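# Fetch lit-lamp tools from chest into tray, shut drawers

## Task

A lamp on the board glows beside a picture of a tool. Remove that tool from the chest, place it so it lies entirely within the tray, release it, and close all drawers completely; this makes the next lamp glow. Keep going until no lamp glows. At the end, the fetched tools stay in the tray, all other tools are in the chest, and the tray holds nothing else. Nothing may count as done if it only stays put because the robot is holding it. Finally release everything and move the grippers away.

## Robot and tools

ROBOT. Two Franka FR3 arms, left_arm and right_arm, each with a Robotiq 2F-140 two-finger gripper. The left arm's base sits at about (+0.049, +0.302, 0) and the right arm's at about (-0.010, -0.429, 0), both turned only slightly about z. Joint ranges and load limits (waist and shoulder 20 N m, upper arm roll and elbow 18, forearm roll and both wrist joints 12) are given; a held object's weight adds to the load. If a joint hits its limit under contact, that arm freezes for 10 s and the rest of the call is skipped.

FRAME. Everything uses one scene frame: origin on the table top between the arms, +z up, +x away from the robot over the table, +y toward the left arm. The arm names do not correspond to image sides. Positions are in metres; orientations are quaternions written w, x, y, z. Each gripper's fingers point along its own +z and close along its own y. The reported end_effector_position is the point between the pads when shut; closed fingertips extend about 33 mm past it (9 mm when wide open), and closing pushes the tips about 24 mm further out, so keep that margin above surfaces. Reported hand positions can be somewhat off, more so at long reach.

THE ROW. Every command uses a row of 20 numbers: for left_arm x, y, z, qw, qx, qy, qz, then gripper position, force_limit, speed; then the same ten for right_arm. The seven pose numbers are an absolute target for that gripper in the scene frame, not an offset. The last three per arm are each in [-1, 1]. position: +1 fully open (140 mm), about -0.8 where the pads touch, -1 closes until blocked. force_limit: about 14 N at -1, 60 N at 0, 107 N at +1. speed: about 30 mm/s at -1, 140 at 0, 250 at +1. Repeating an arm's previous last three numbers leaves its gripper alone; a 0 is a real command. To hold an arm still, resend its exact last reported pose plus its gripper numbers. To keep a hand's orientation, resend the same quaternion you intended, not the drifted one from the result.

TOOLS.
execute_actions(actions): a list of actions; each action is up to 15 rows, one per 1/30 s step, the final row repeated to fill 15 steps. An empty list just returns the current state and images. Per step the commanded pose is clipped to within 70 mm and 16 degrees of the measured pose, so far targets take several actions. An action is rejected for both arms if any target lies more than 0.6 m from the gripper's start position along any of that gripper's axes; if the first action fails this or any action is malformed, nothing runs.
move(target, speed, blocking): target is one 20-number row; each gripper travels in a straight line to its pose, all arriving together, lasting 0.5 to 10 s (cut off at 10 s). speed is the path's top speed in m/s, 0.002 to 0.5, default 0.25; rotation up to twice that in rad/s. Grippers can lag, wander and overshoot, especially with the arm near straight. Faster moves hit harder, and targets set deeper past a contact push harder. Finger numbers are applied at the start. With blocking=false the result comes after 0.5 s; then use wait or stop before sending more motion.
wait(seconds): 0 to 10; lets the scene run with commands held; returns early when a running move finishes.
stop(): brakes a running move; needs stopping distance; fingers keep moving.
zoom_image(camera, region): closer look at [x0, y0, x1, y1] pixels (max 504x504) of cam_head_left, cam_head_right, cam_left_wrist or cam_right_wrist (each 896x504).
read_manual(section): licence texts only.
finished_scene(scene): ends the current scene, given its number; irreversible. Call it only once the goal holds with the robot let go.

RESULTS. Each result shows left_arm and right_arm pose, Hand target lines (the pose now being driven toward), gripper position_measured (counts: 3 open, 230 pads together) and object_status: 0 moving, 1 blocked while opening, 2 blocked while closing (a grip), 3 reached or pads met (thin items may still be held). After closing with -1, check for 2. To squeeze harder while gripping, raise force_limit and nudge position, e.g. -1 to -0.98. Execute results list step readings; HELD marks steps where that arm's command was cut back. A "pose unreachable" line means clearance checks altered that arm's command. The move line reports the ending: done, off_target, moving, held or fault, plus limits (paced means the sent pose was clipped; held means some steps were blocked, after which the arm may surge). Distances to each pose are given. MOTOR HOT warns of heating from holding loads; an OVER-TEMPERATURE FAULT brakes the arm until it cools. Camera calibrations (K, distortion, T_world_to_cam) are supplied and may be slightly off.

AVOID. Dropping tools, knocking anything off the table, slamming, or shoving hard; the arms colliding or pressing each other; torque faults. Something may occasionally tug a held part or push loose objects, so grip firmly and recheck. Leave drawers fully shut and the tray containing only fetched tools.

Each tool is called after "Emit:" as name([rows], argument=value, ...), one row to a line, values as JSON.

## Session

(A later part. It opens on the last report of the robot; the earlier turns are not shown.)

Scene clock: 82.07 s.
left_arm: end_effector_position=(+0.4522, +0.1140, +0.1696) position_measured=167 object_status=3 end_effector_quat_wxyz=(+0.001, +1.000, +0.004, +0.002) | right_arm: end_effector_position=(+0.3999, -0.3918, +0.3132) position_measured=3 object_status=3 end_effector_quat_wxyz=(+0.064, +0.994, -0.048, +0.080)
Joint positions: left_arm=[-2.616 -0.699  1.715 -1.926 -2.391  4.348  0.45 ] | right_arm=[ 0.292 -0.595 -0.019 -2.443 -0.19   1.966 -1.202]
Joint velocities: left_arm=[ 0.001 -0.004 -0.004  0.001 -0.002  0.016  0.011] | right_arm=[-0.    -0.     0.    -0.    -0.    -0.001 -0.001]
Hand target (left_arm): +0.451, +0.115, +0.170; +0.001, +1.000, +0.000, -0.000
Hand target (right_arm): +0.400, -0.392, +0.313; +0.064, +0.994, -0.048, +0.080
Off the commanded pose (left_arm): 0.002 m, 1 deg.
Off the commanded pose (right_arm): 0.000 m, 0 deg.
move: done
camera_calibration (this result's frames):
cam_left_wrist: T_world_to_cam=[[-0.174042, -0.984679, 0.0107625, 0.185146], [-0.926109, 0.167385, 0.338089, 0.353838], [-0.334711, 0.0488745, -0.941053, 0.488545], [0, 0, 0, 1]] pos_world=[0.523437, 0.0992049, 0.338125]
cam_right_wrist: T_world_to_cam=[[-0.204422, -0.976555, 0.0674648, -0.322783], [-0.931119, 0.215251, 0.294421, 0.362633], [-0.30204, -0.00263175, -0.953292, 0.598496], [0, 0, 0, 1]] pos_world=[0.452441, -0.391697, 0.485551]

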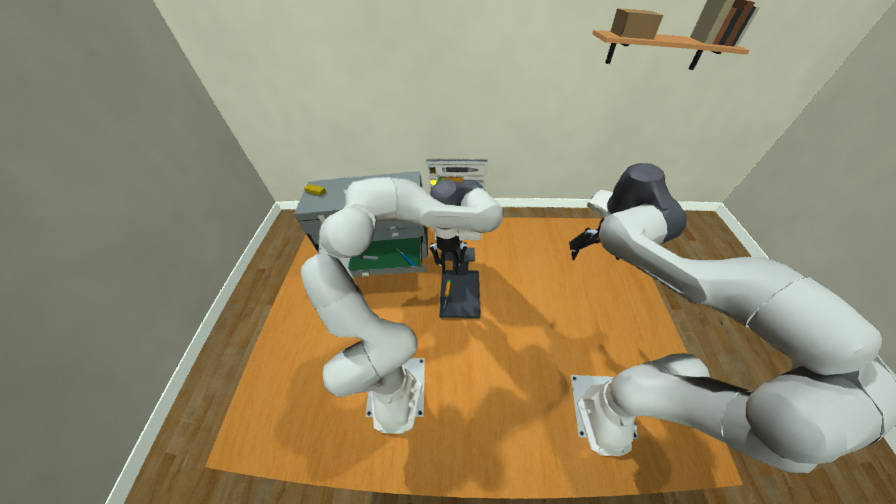

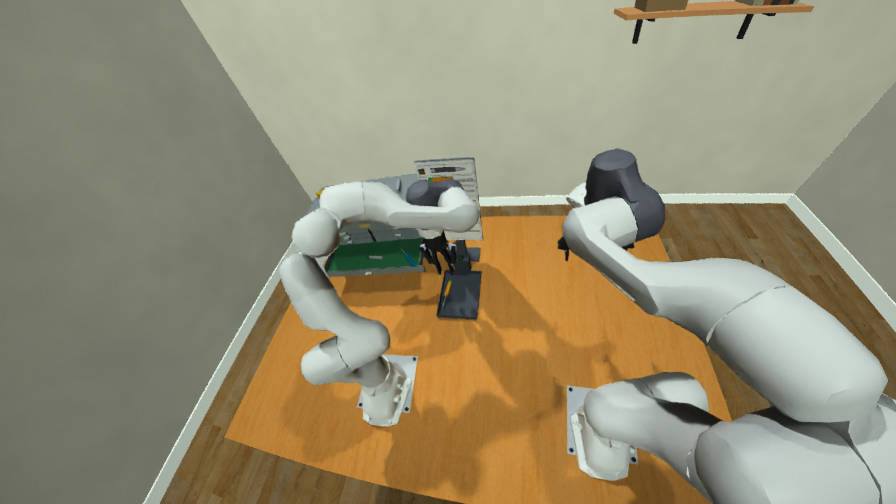

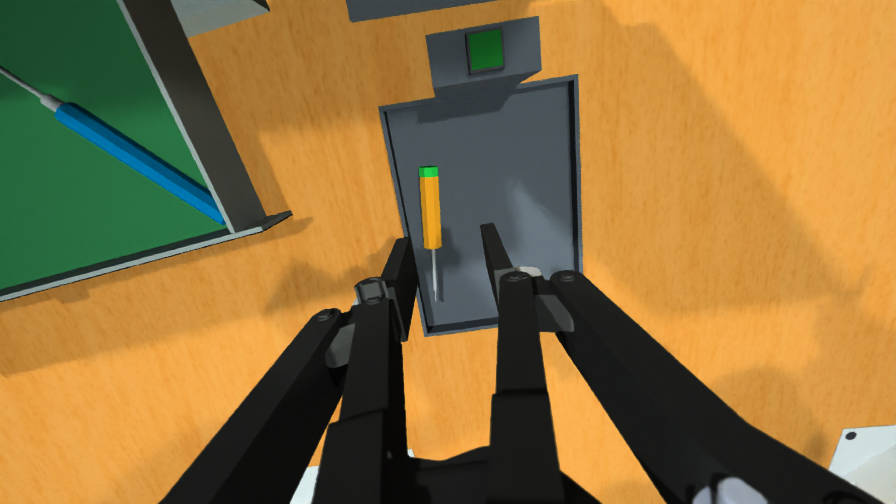

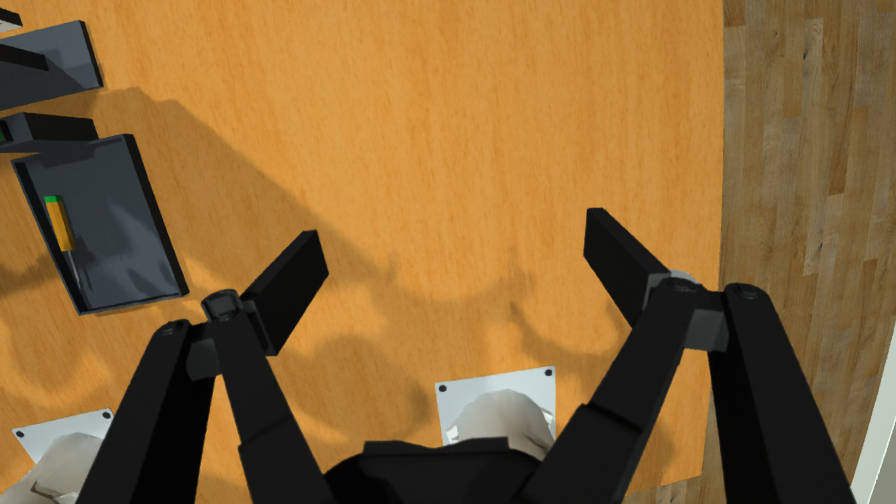

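Emit:
move(target=[0.385,0.463,0.17,-0.0119,0.939,0.0328,0.3418,-0.2,0.5,0,0.4,-0.392,0.313,0.064,0.994,-0.048,0.08,1,0,0], speed=0.25)

Emit:
move(target=[0.430,0.466,0.139,-0.0119,0.939,0.0328,0.3418,-0.2,0.5,0,0.4,-0.392,0.313,0.064,0.994,-0.048,0.08,1,0,0], speed=0.08)

Emit:
move(target=[0.430,0.466,0.139,-0.0119,0.939,0.0328,0.3418,-1,0.5,0,0.4,-0.392,0.313,0.064,0.994,-0.048,0.08,1,0,0], speed=0.08)

Emit:
move(target=[0.599,0.481,0.137,-0.0119,0.939,0.0328,0.3418,-1,0.5,0,0.4,-0.392,0.313,0.064,0.994,-0.048,0.08,1,0,0], speed=0.12)

Emit:
move(target=[0.597,0.481,0.137,-0.0119,0.939,0.0328,0.3418,-0.2,0.5,0,0.4,-0.392,0.313,0.064,0.994,-0.048,0.08,1,0,0], speed=0.08)

Emit:
move(target=[0.52,0.48,0.18,-0.0119,0.939,0.0328,0.3418,-0.2,0.5,0,0.4,-0.392,0.313,0.064,0.994,-0.048,0.08,1,0,0], speed=0.15)

Scene clock: 84.10 s.
left_arm: end_effector_position=(+0.3860, +0.4500, +0.1711) position_measured=154 object_status=3 end_effector_quat_wxyz=(+0.001, +0.941, +0.091, +0.326) | right_arm: end_effector_position=(+0.3999, -0.3918, +0.3132) position_measured=3 object_status=3 end_effector_quat_wxyz=(+0.064, +0.994, -0.048, +0.080)
Joint positions: left_arm=[-0.804 -1.219  0.864 -2.984 -1.758  4.011  0.494] | right_arm=[ 0.292 -0.595 -0.019 -2.443 -0.19   1.966 -1.202]
Joint velocities: left_arm=[-0.013  0.009 -0.002  0.001  0.001 -0.    -0.001] | right_arm=[ 0.     0.002  0.001 -0.    -0.001  0.    -0.   ]
Hand target (left_arm): +0.386, +0.449, +0.171; +0.001, +0.941, +0.090, +0.325
Hand target (right_arm): +0.400, -0.392, +0.313; +0.064, +0.994, -0.048, +0.080
Off the commanded pose (left_arm): 0.013 m, 7 deg.
Off the commanded pose (right_arm): 0.000 m, 0 deg.
move: held (left_arm); limits=held; held on 6 of 52 steps (left_arm), including the last (left_arm)
pose unreachable (left arm): on one or more control steps of this call, first in action 0 (counted from 0), this arm could not follow its commanded pose, so it was not sent that pose on those steps. On the call's last step it was still not sent that pose. It may still have moved: this result reports where it is.
cause: the commanded pose would bring two parts of the arm too close to each other (joints 3 (upper arm roll) to 5 (forearm roll) lie between them).
camera_calibration (this result's frames):
cam_left_wrist: T_world_to_cam=[[0.0225562, -0.998752, -0.0445639, 0.444335], [-0.951488, -0.00776433, -0.307588, 0.434911], [0.306858, 0.0493401, -0.950476, 0.205212], [0, 0, 0, 1]] pos_world=[0.340819, 0.437032, 0.348623]
cam_right_wrist: T_world_to_cam=[[-0.204422, -0.976555, 0.0674649, -0.322783], [-0.931119, 0.215251, 0.294421, 0.362633], [-0.30204, -0.00263176, -0.953291, 0.598496], [0, 0, 0, 1]] pos_world=[0.452441, -0.391697, 0.485551]

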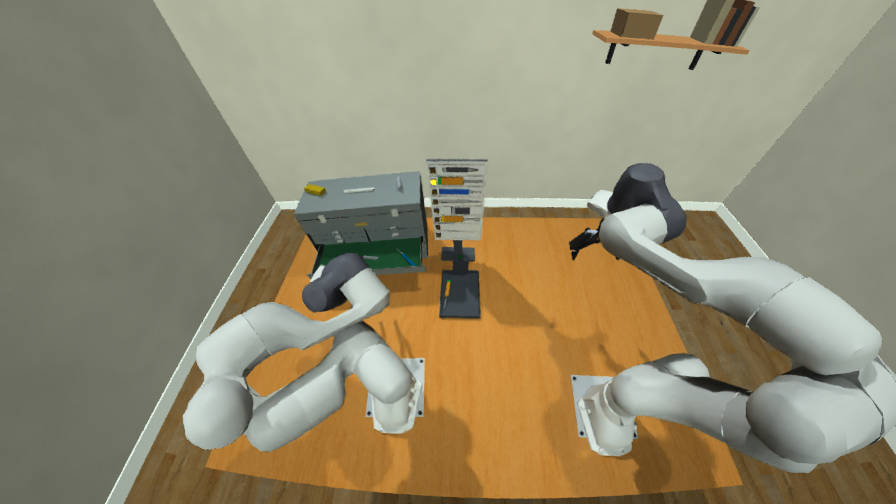

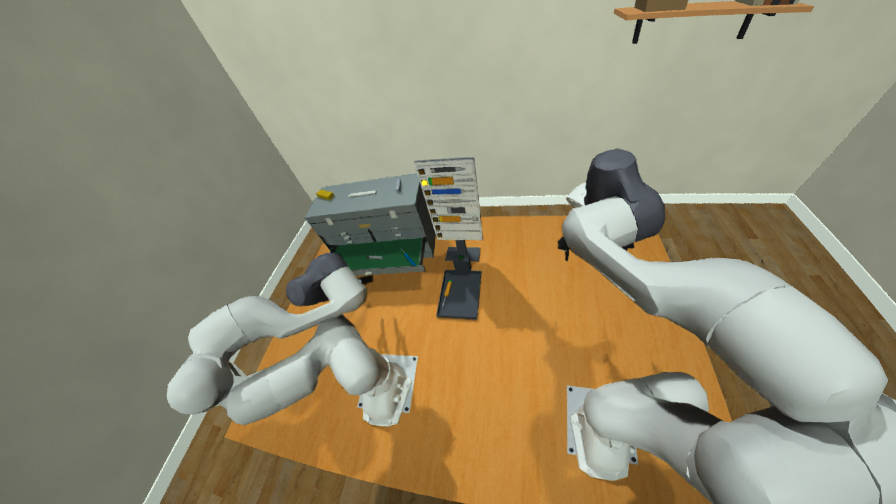

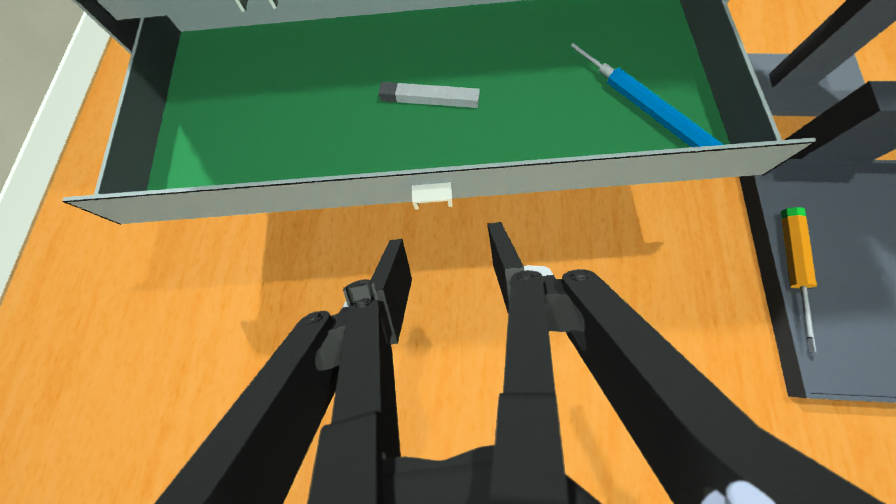

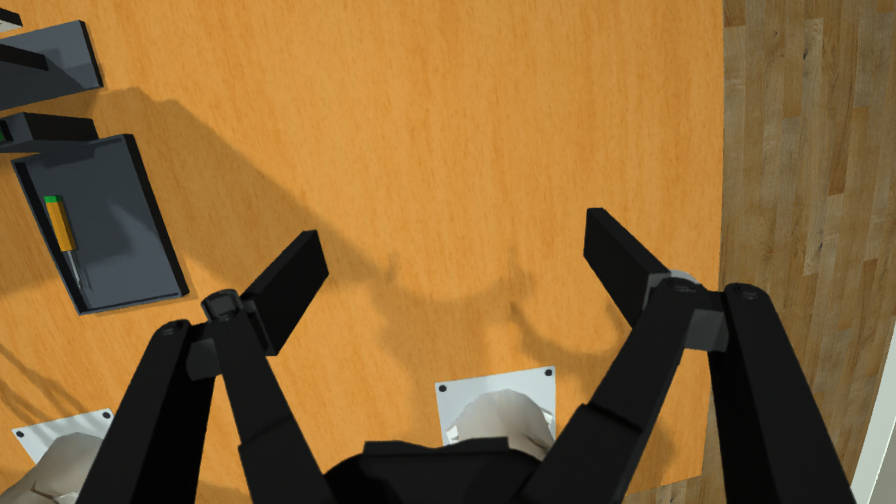

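Scene clock: 85.13 s.
left_arm: end_effector_position=(+0.3878, +0.4525, +0.1657) position_measured=154 object_status=3 end_effector_quat_wxyz=(-0.002, +0.942, +0.087, +0.324) | right_arm: end_effector_position=(+0.3999, -0.3918, +0.3132) position_measured=3 object_status=3 end_effector_quat_wxyz=(+0.064, +0.994, -0.048, +0.080)
Joint positions: left_arm=[-0.807 -1.203  0.887 -2.984 -1.734  4.     0.494] | right_arm=[ 0.292 -0.595 -0.019 -2.443 -0.19   1.966 -1.202]
Joint velocities: left_arm=[-0.001 -0.    -0.001 -0.    -0.001 -0.    -0.001] | right_arm=[ 0.001 -0.001  0.001  0.    -0.    -0.001  0.   ]
Hand target (left_arm): +0.388, +0.452, +0.166; -0.002, +0.942, +0.087, +0.324
Hand target (right_arm): +0.400, -0.392, +0.313; +0.064, +0.994, -0.048, +0.080
Off the commanded pose (left_arm): 0.052 m, 7 deg.
Off the commanded pose (right_arm): 0.000 m, 0 deg.
move: held (left_arm); limits=held; held on 24 of 31 steps (left_arm), including the last (left_arm)
pose unreachable (left arm): on one or more control steps of this call, first in action 0 (counted from 0), this arm could not follow its commanded pose, so it was not sent that pose on those steps. On the call's last step it was still not sent that pose. It may still have moved: this result reports where it is.
cause: the commanded pose would bring two parts of the arm too close to each other (joints 3 (upper arm roll) to 5 (forearm roll) lie between them).
camera_calibration (this result's frames):
cam_left_wrist: T_world_to_cam=[[0.0154965, -0.998547, -0.0516206, 0.450355], [-0.953262, 0.000825821, -0.302144, 0.43083], [0.301747, 0.0538901, -0.951864, 0.199521], [0, 0, 0, 1]] pos_world=[0.34351, 0.438592, 0.343337]
cam_right_wrist: T_world_to_cam=[[-0.204422, -0.976555, 0.0674649, -0.322783], [-0.931119, 0.215251, 0.294421, 0.362633], [-0.30204, -0.00263187, -0.953292, 0.598496], [0, 0, 0, 1]] pos_world=[0.452441, -0.391697, 0.485551]

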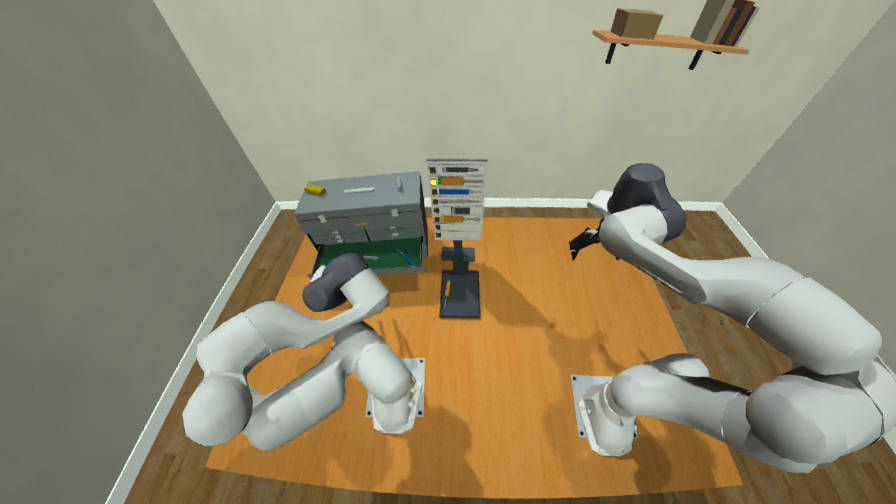

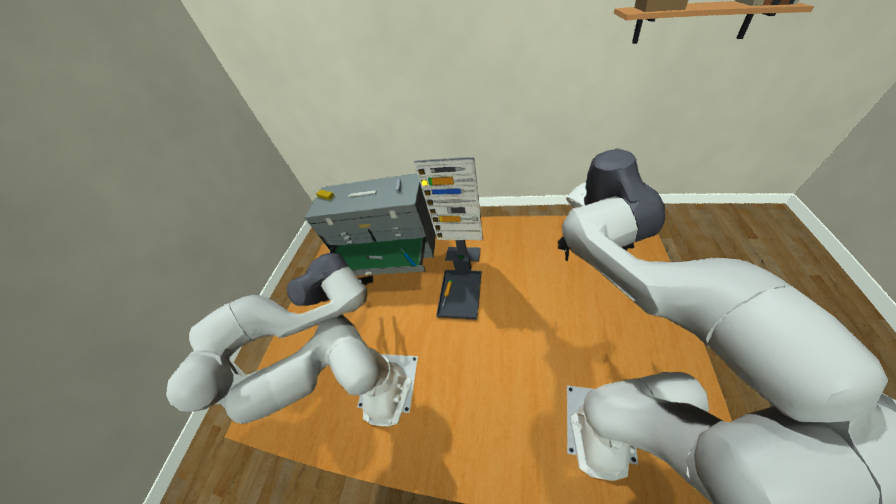

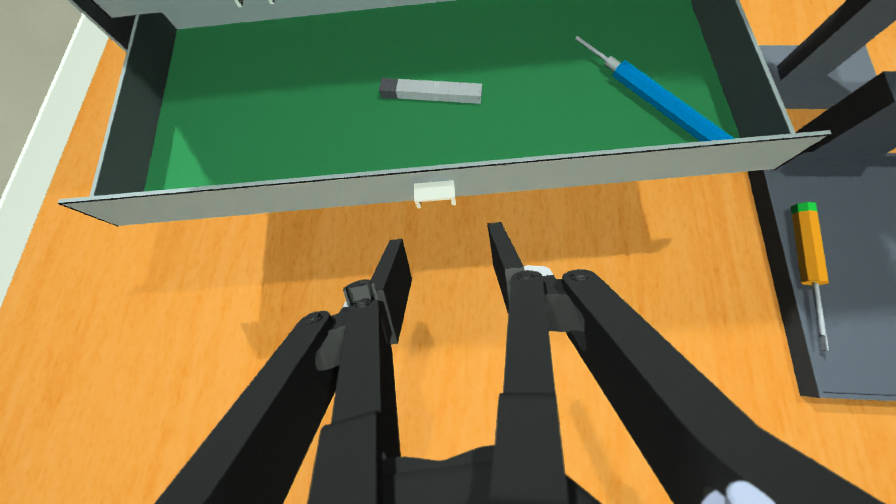

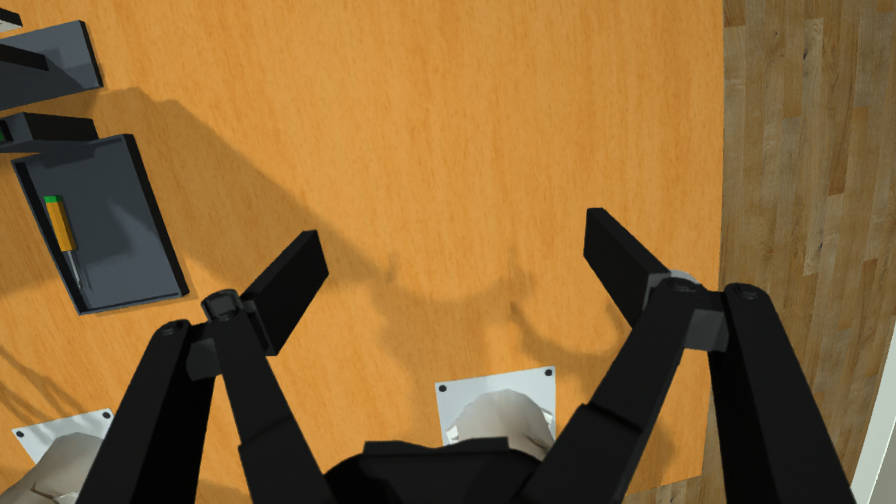

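Scene clock: 86.10 s.
left_arm: end_effector_position=(+0.3880, +0.4533, +0.1643) position_measured=234 object_status=3 end_effector_quat_wxyz=(-0.002, +0.943, +0.086, +0.323) | right_arm: end_effector_position=(+0.3999, -0.3918, +0.3132) position_measured=3 object_status=3 end_effector_quat_wxyz=(+0.064, +0.994, -0.048, +0.080)
Joint positions: left_arm=[-0.807 -1.199  0.893 -2.984 -1.729  3.997  0.494] | right_arm=[ 0.292 -0.595 -0.019 -2.443 -0.19   1.966 -1.202]
Joint velocities: left_arm=[ 0.002 -0.001  0.    -0.001  0.     0.     0.   ] | right_arm=[-0.001  0.001  0.    -0.001 -0.001  0.     0.001]
Hand target (left_arm): +0.388, +0.453, +0.165; -0.002, +0.942, +0.086, +0.323
Hand target (right_arm): +0.400, -0.392, +0.313; +0.064, +0.994, -0.048, +0.080
Off the commanded pose (left_arm): 0.051 m, 7 deg.
Off the commanded pose (right_arm): 0.000 m, 0 deg.
move: held (left_arm); limits=held; held on 25 of 29 steps (left_arm), including the last (left_arm)
pose unreachable (left arm): on one or more control steps of this call, first in action 0 (counted from 0), this arm could not follow its commanded pose, so it was not sent that pose on those steps. On the call's last step it was still not sent that pose. It may still have moved: this result reports where it is.
cause: the commanded pose would bring two parts of the arm too close to each other (joints 3 (upper arm roll) to 5 (forearm roll) lie between them).
camera_calibration (this result's frames):
cam_left_wrist: T_world_to_cam=[[0.0144586, -0.99848, -0.0531833, 0.451714], [-0.953722, 0.00220512, -0.300682, 0.429964], [0.300342, 0.0550696, -0.952241, 0.198167], [0, 0, 0, 1]] pos_world=[0.344017, 0.439166, 0.342009]
cam_right_wrist: T_world_to_cam=[[-0.204422, -0.976555, 0.0674648, -0.322783], [-0.931119, 0.215251, 0.294421, 0.362633], [-0.30204, -0.00263172, -0.953292, 0.598496], [0, 0, 0, 1]] pos_world=[0.452441, -0.391697, 0.485551]

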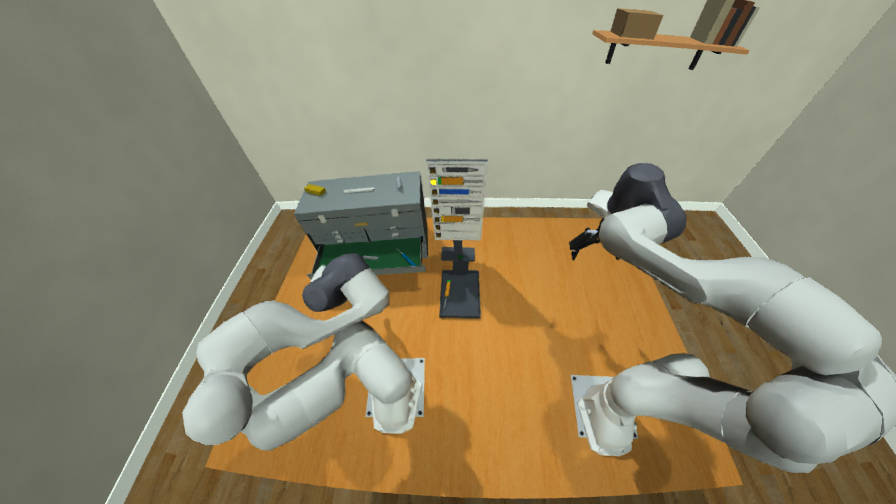

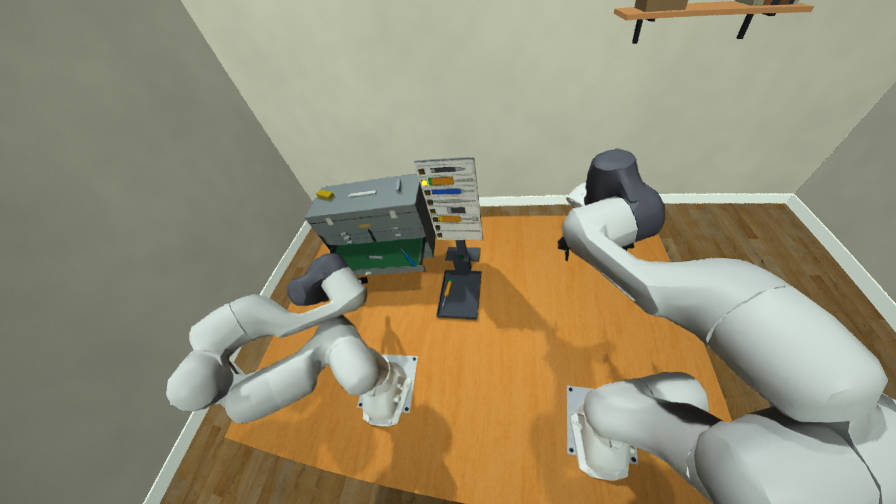

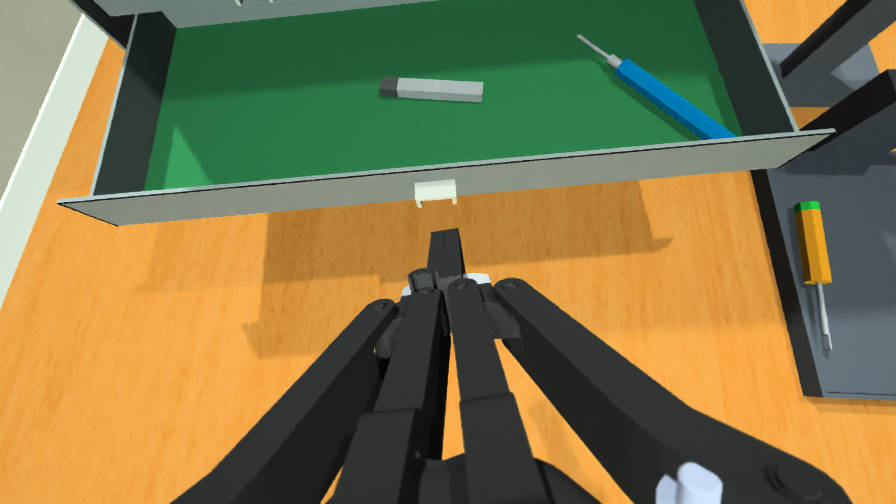

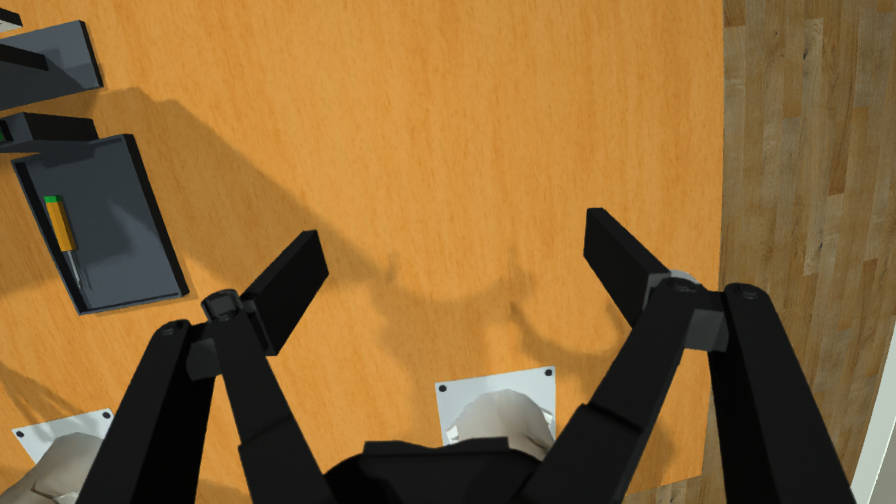

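Scene clock: 88.27 s.
left_arm: end_effector_position=(+0.5932, +0.4783, +0.1408) position_measured=234 object_status=3 end_effector_quat_wxyz=(-0.023, +0.940, +0.034, +0.338) | right_arm: end_effector_position=(+0.3999, -0.3918, +0.3132) position_measured=3 object_status=3 end_effector_quat_wxyz=(+0.064, +0.994, -0.048, +0.080)
Joint positions: left_arm=[-1.48  -0.83   1.465 -2.502 -1.351  3.819  0.298] | right_arm=[ 0.292 -0.595 -0.019 -2.443 -0.19   1.966 -1.202]
Joint velocities: left_arm=[-0.017 -0.044  0.002  0.008 -0.004  0.062  0.004] | right_arm=[ 0.001 -0.001 -0.     0.001  0.    -0.001 -0.001]
Hand target (left_arm): +0.598, +0.478, +0.135; -0.011, +0.940, +0.034, +0.340
Hand target (right_arm): +0.400, -0.392, +0.313; +0.064, +0.994, -0.048, +0.080
Off the commanded pose (left_arm): 0.007 m, 1 deg.
Off the commanded pose (right_arm): 0.000 m, 0 deg.
move: off_target (left_arm)
camera_calibration (this result's frames):
cam_left_wrist: T_world_to_cam=[[-0.0668531, -0.989558, -0.12769, 0.526939], [-0.941165, 0.105032, -0.321212, 0.564821], [0.33127, 0.0987031, -0.938359, 0.0716126], [0, 0, 0, 1]] pos_world=[0.543094, 0.455045, 0.315911]
cam_right_wrist: T_world_to_cam=[[-0.204421, -0.976555, 0.0674649, -0.322783], [-0.93112, 0.21525, 0.294421, 0.362633], [-0.30204, -0.00263197, -0.953292, 0.598496], [0, 0, 0, 1]] pos_world=[0.452441, -0.391697, 0.485551]

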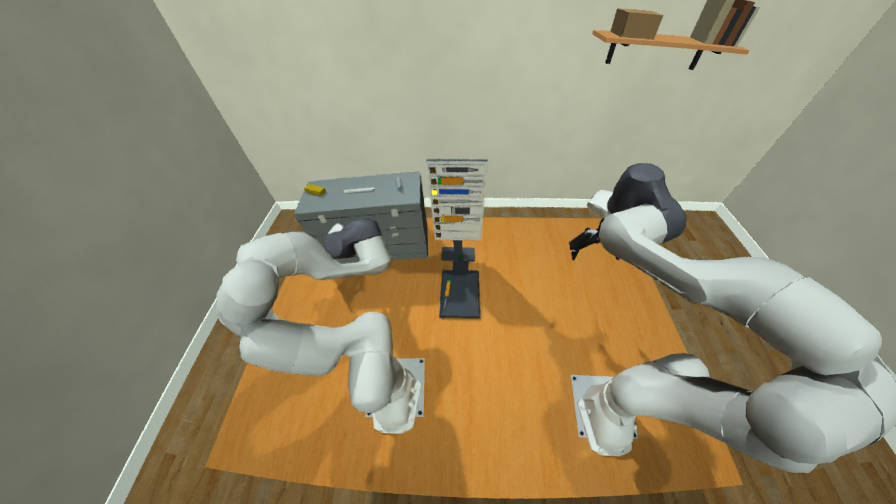

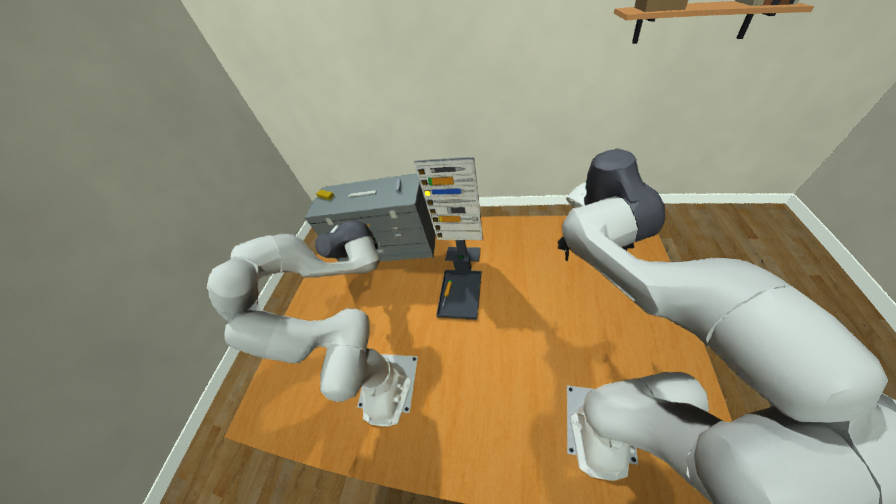

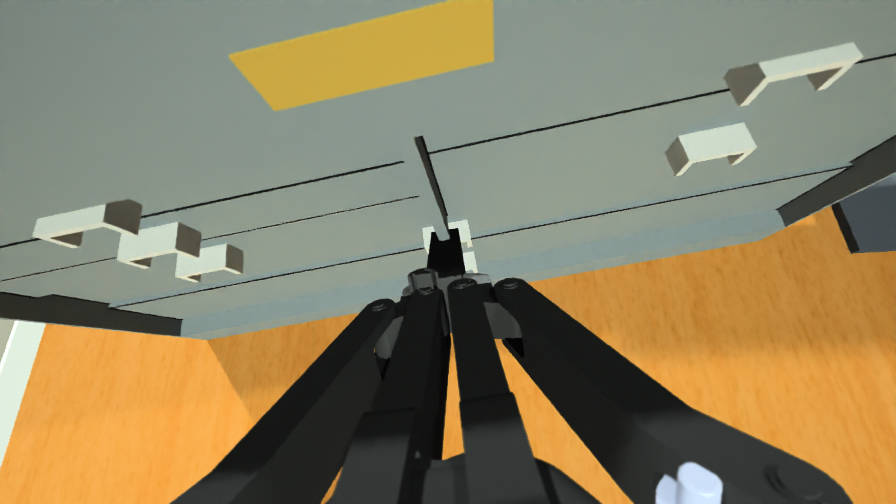

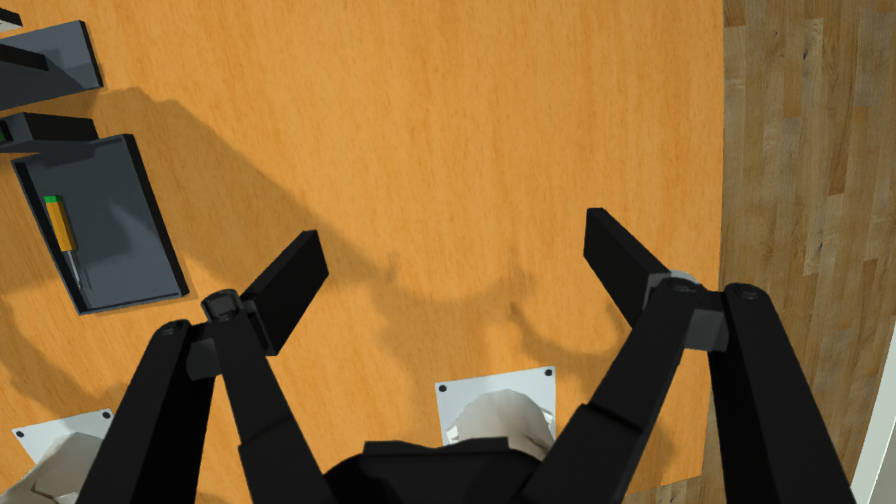

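Scene clock: 89.07 s.
left_arm: end_effector_position=(+0.5949, +0.4819, +0.1366) position_measured=154 object_status=3 end_effector_quat_wxyz=(-0.012, +0.940, +0.039, +0.340) | right_arm: end_effector_position=(+0.3999, -0.3918, +0.3132) position_measured=3 object_status=3 end_effector_quat_wxyz=(+0.064, +0.994, -0.048, +0.080)
Joint positions: left_arm=[-1.472 -0.851  1.478 -2.493 -1.349  3.803  0.313] | right_arm=[ 0.292 -0.595 -0.019 -2.443 -0.19   1.966 -1.202]
Joint velocities: left_arm=[ 0.     0.001  0.002  0.    -0.001 -0.017  0.013] | right_arm=[ 0.001 -0.     0.001  0.001 -0.     0.001 -0.   ]
Hand target (left_arm): +0.597, +0.481, +0.137; -0.012, +0.939, +0.033, +0.342
Hand target (right_arm): +0.400, -0.392, +0.313; +0.064, +0.994, -0.048, +0.080
Off the commanded pose (left_arm): 0.002 m, 1 deg.
Off the commanded pose (right_arm): 0.000 m, 0 deg.
move: done
camera_calibration (this result's frames):
cam_left_wrist: T_world_to_cam=[[-0.0648799, -0.99232, -0.105318, 0.527126], [-0.939521, 0.0963105, -0.32867, 0.568883], [0.336289, 0.0776244, -0.938554, 0.0739453], [0, 0, 0, 1]] pos_world=[0.543811, 0.462548, 0.311892]
cam_right_wrist: T_world_to_cam=[[-0.204422, -0.976555, 0.0674649, -0.322783], [-0.931119, 0.215251, 0.294421, 0.362633], [-0.30204, -0.00263176, -0.953292, 0.598496], [0, 0, 0, 1]] pos_world=[0.452441, -0.391697, 0.485551]

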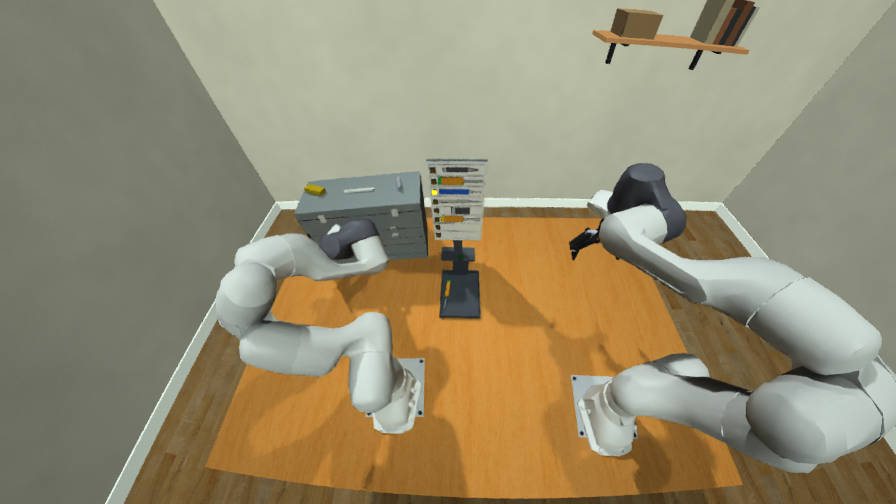

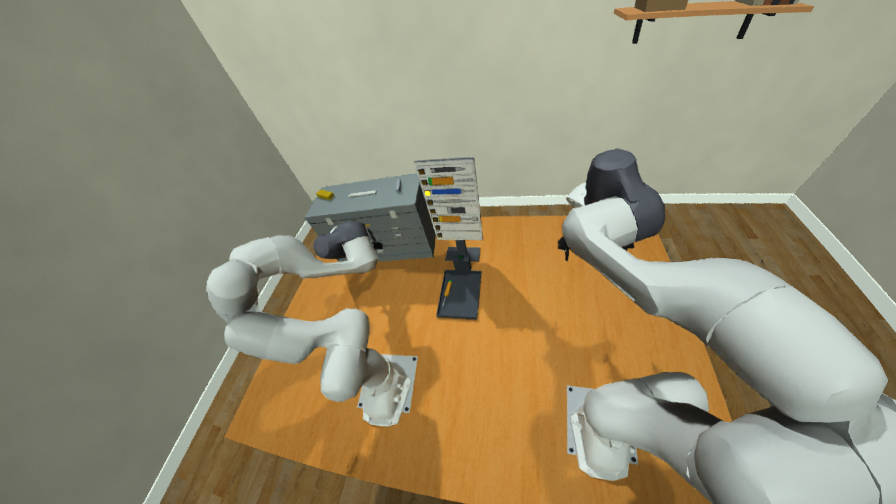

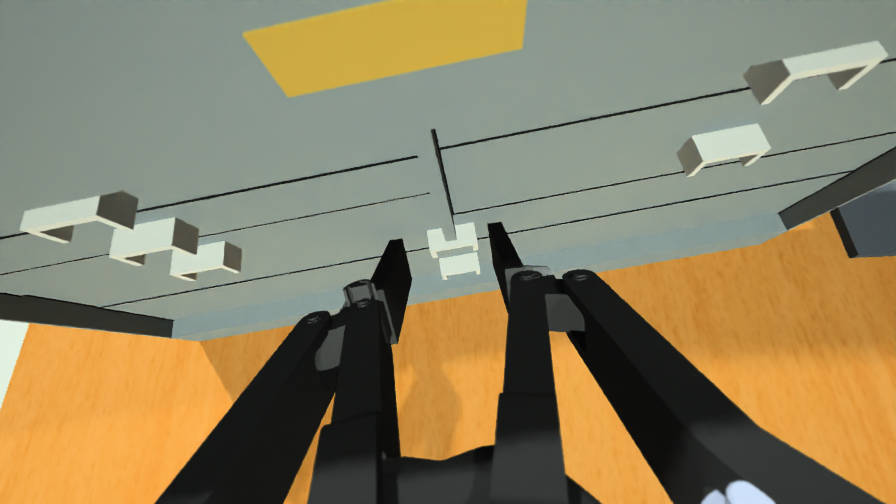

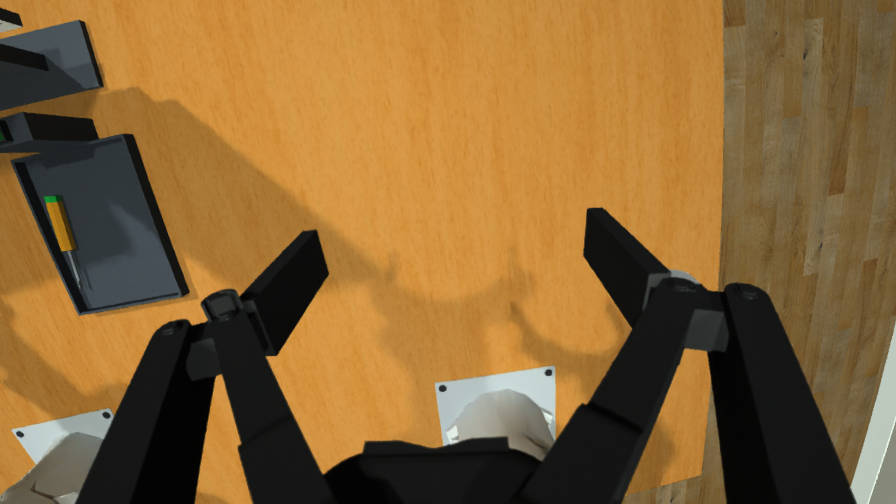

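Scene clock: 90.50 s.
left_arm: end_effector_position=(+0.5207, +0.4806, +0.1805) position_measured=154 object_status=3 end_effector_quat_wxyz=(-0.009, +0.938, +0.039, +0.343) | right_arm: end_effector_position=(+0.3999, -0.3918, +0.3132) position_measured=3 object_status=3 end_effector_quat_wxyz=(+0.064, +0.994, -0.048, +0.080)
Joint positions: left_arm=[-1.143 -0.936  1.165 -2.639 -1.58   3.854  0.513] | right_arm=[ 0.292 -0.595 -0.019 -2.443 -0.19   1.966 -1.202]
Joint velocities: left_arm=[ 0.001 -0.001 -0.     0.006 -0.015 -0.     0.05 ] | right_arm=[ 0.002  0.001 -0.     0.001  0.    -0.001 -0.   ]
Hand target (left_arm): +0.520, +0.481, +0.181; -0.012, +0.939, +0.033, +0.342
Hand target (right_arm): +0.400, -0.392, +0.313; +0.064, +0.994, -0.048, +0.080
Off the commanded pose (left_arm): 0.001 m, 1 deg.
Off the commanded pose (right_arm): 0.000 m, 0 deg.
move: done
camera_calibration (this result's frames):
cam_left_wrist: T_world_to_cam=[[-0.0666289, -0.992602, -0.101494, 0.526033], [-0.936976, 0.0972099, -0.335597, 0.513215], [0.342981, 0.072737, -0.936522, 0.138754], [0, 0, 0, 1]] pos_world=[0.468329, 0.46216, 0.355569]
cam_right_wrist: T_world_to_cam=[[-0.204422, -0.976555, 0.0674648, -0.322783], [-0.931119, 0.215251, 0.294421, 0.362633], [-0.30204, -0.00263167, -0.953292, 0.598496], [0, 0, 0, 1]] pos_world=[0.452441, -0.391697, 0.485551]

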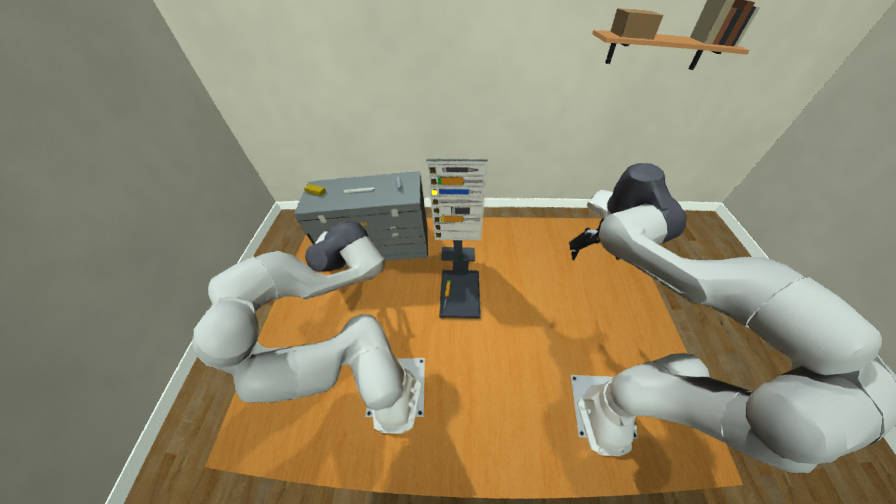

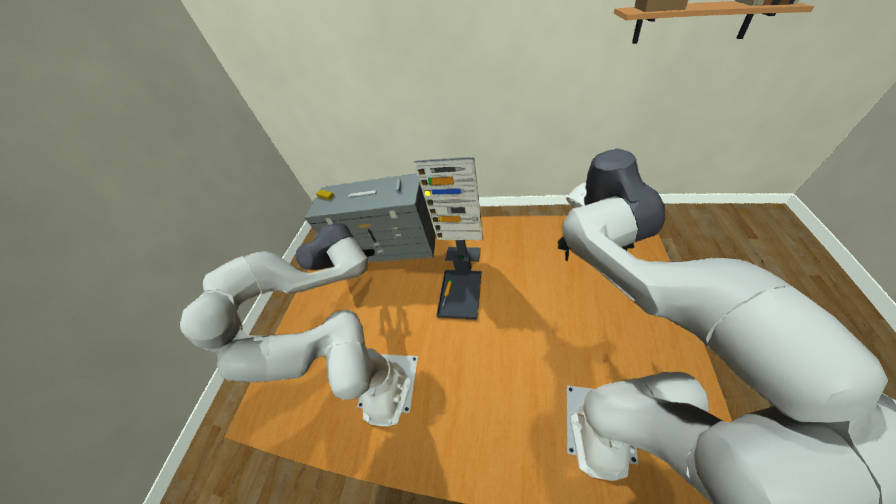

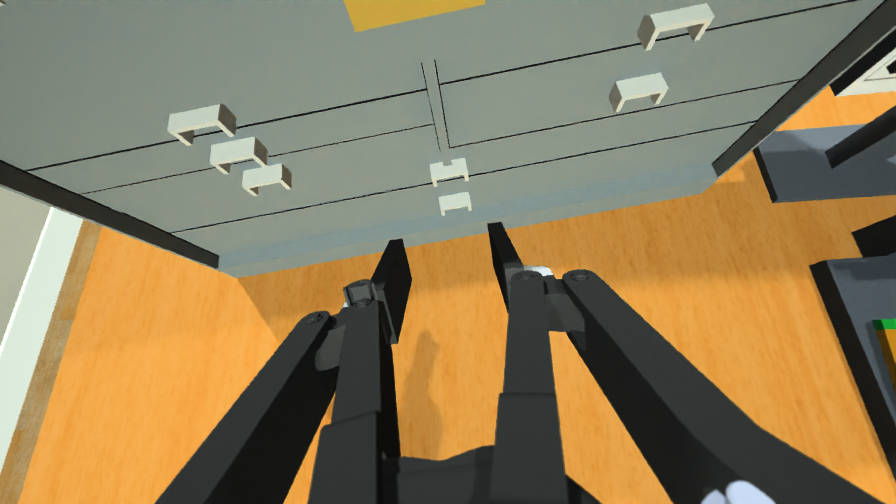

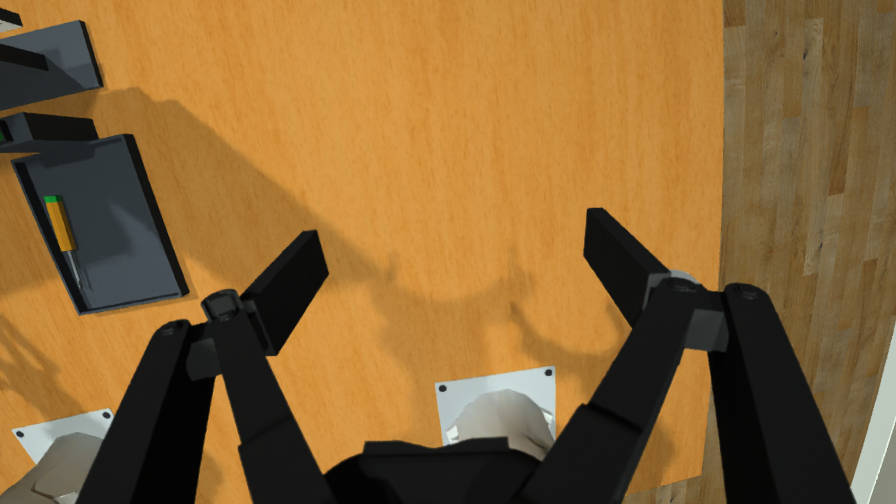

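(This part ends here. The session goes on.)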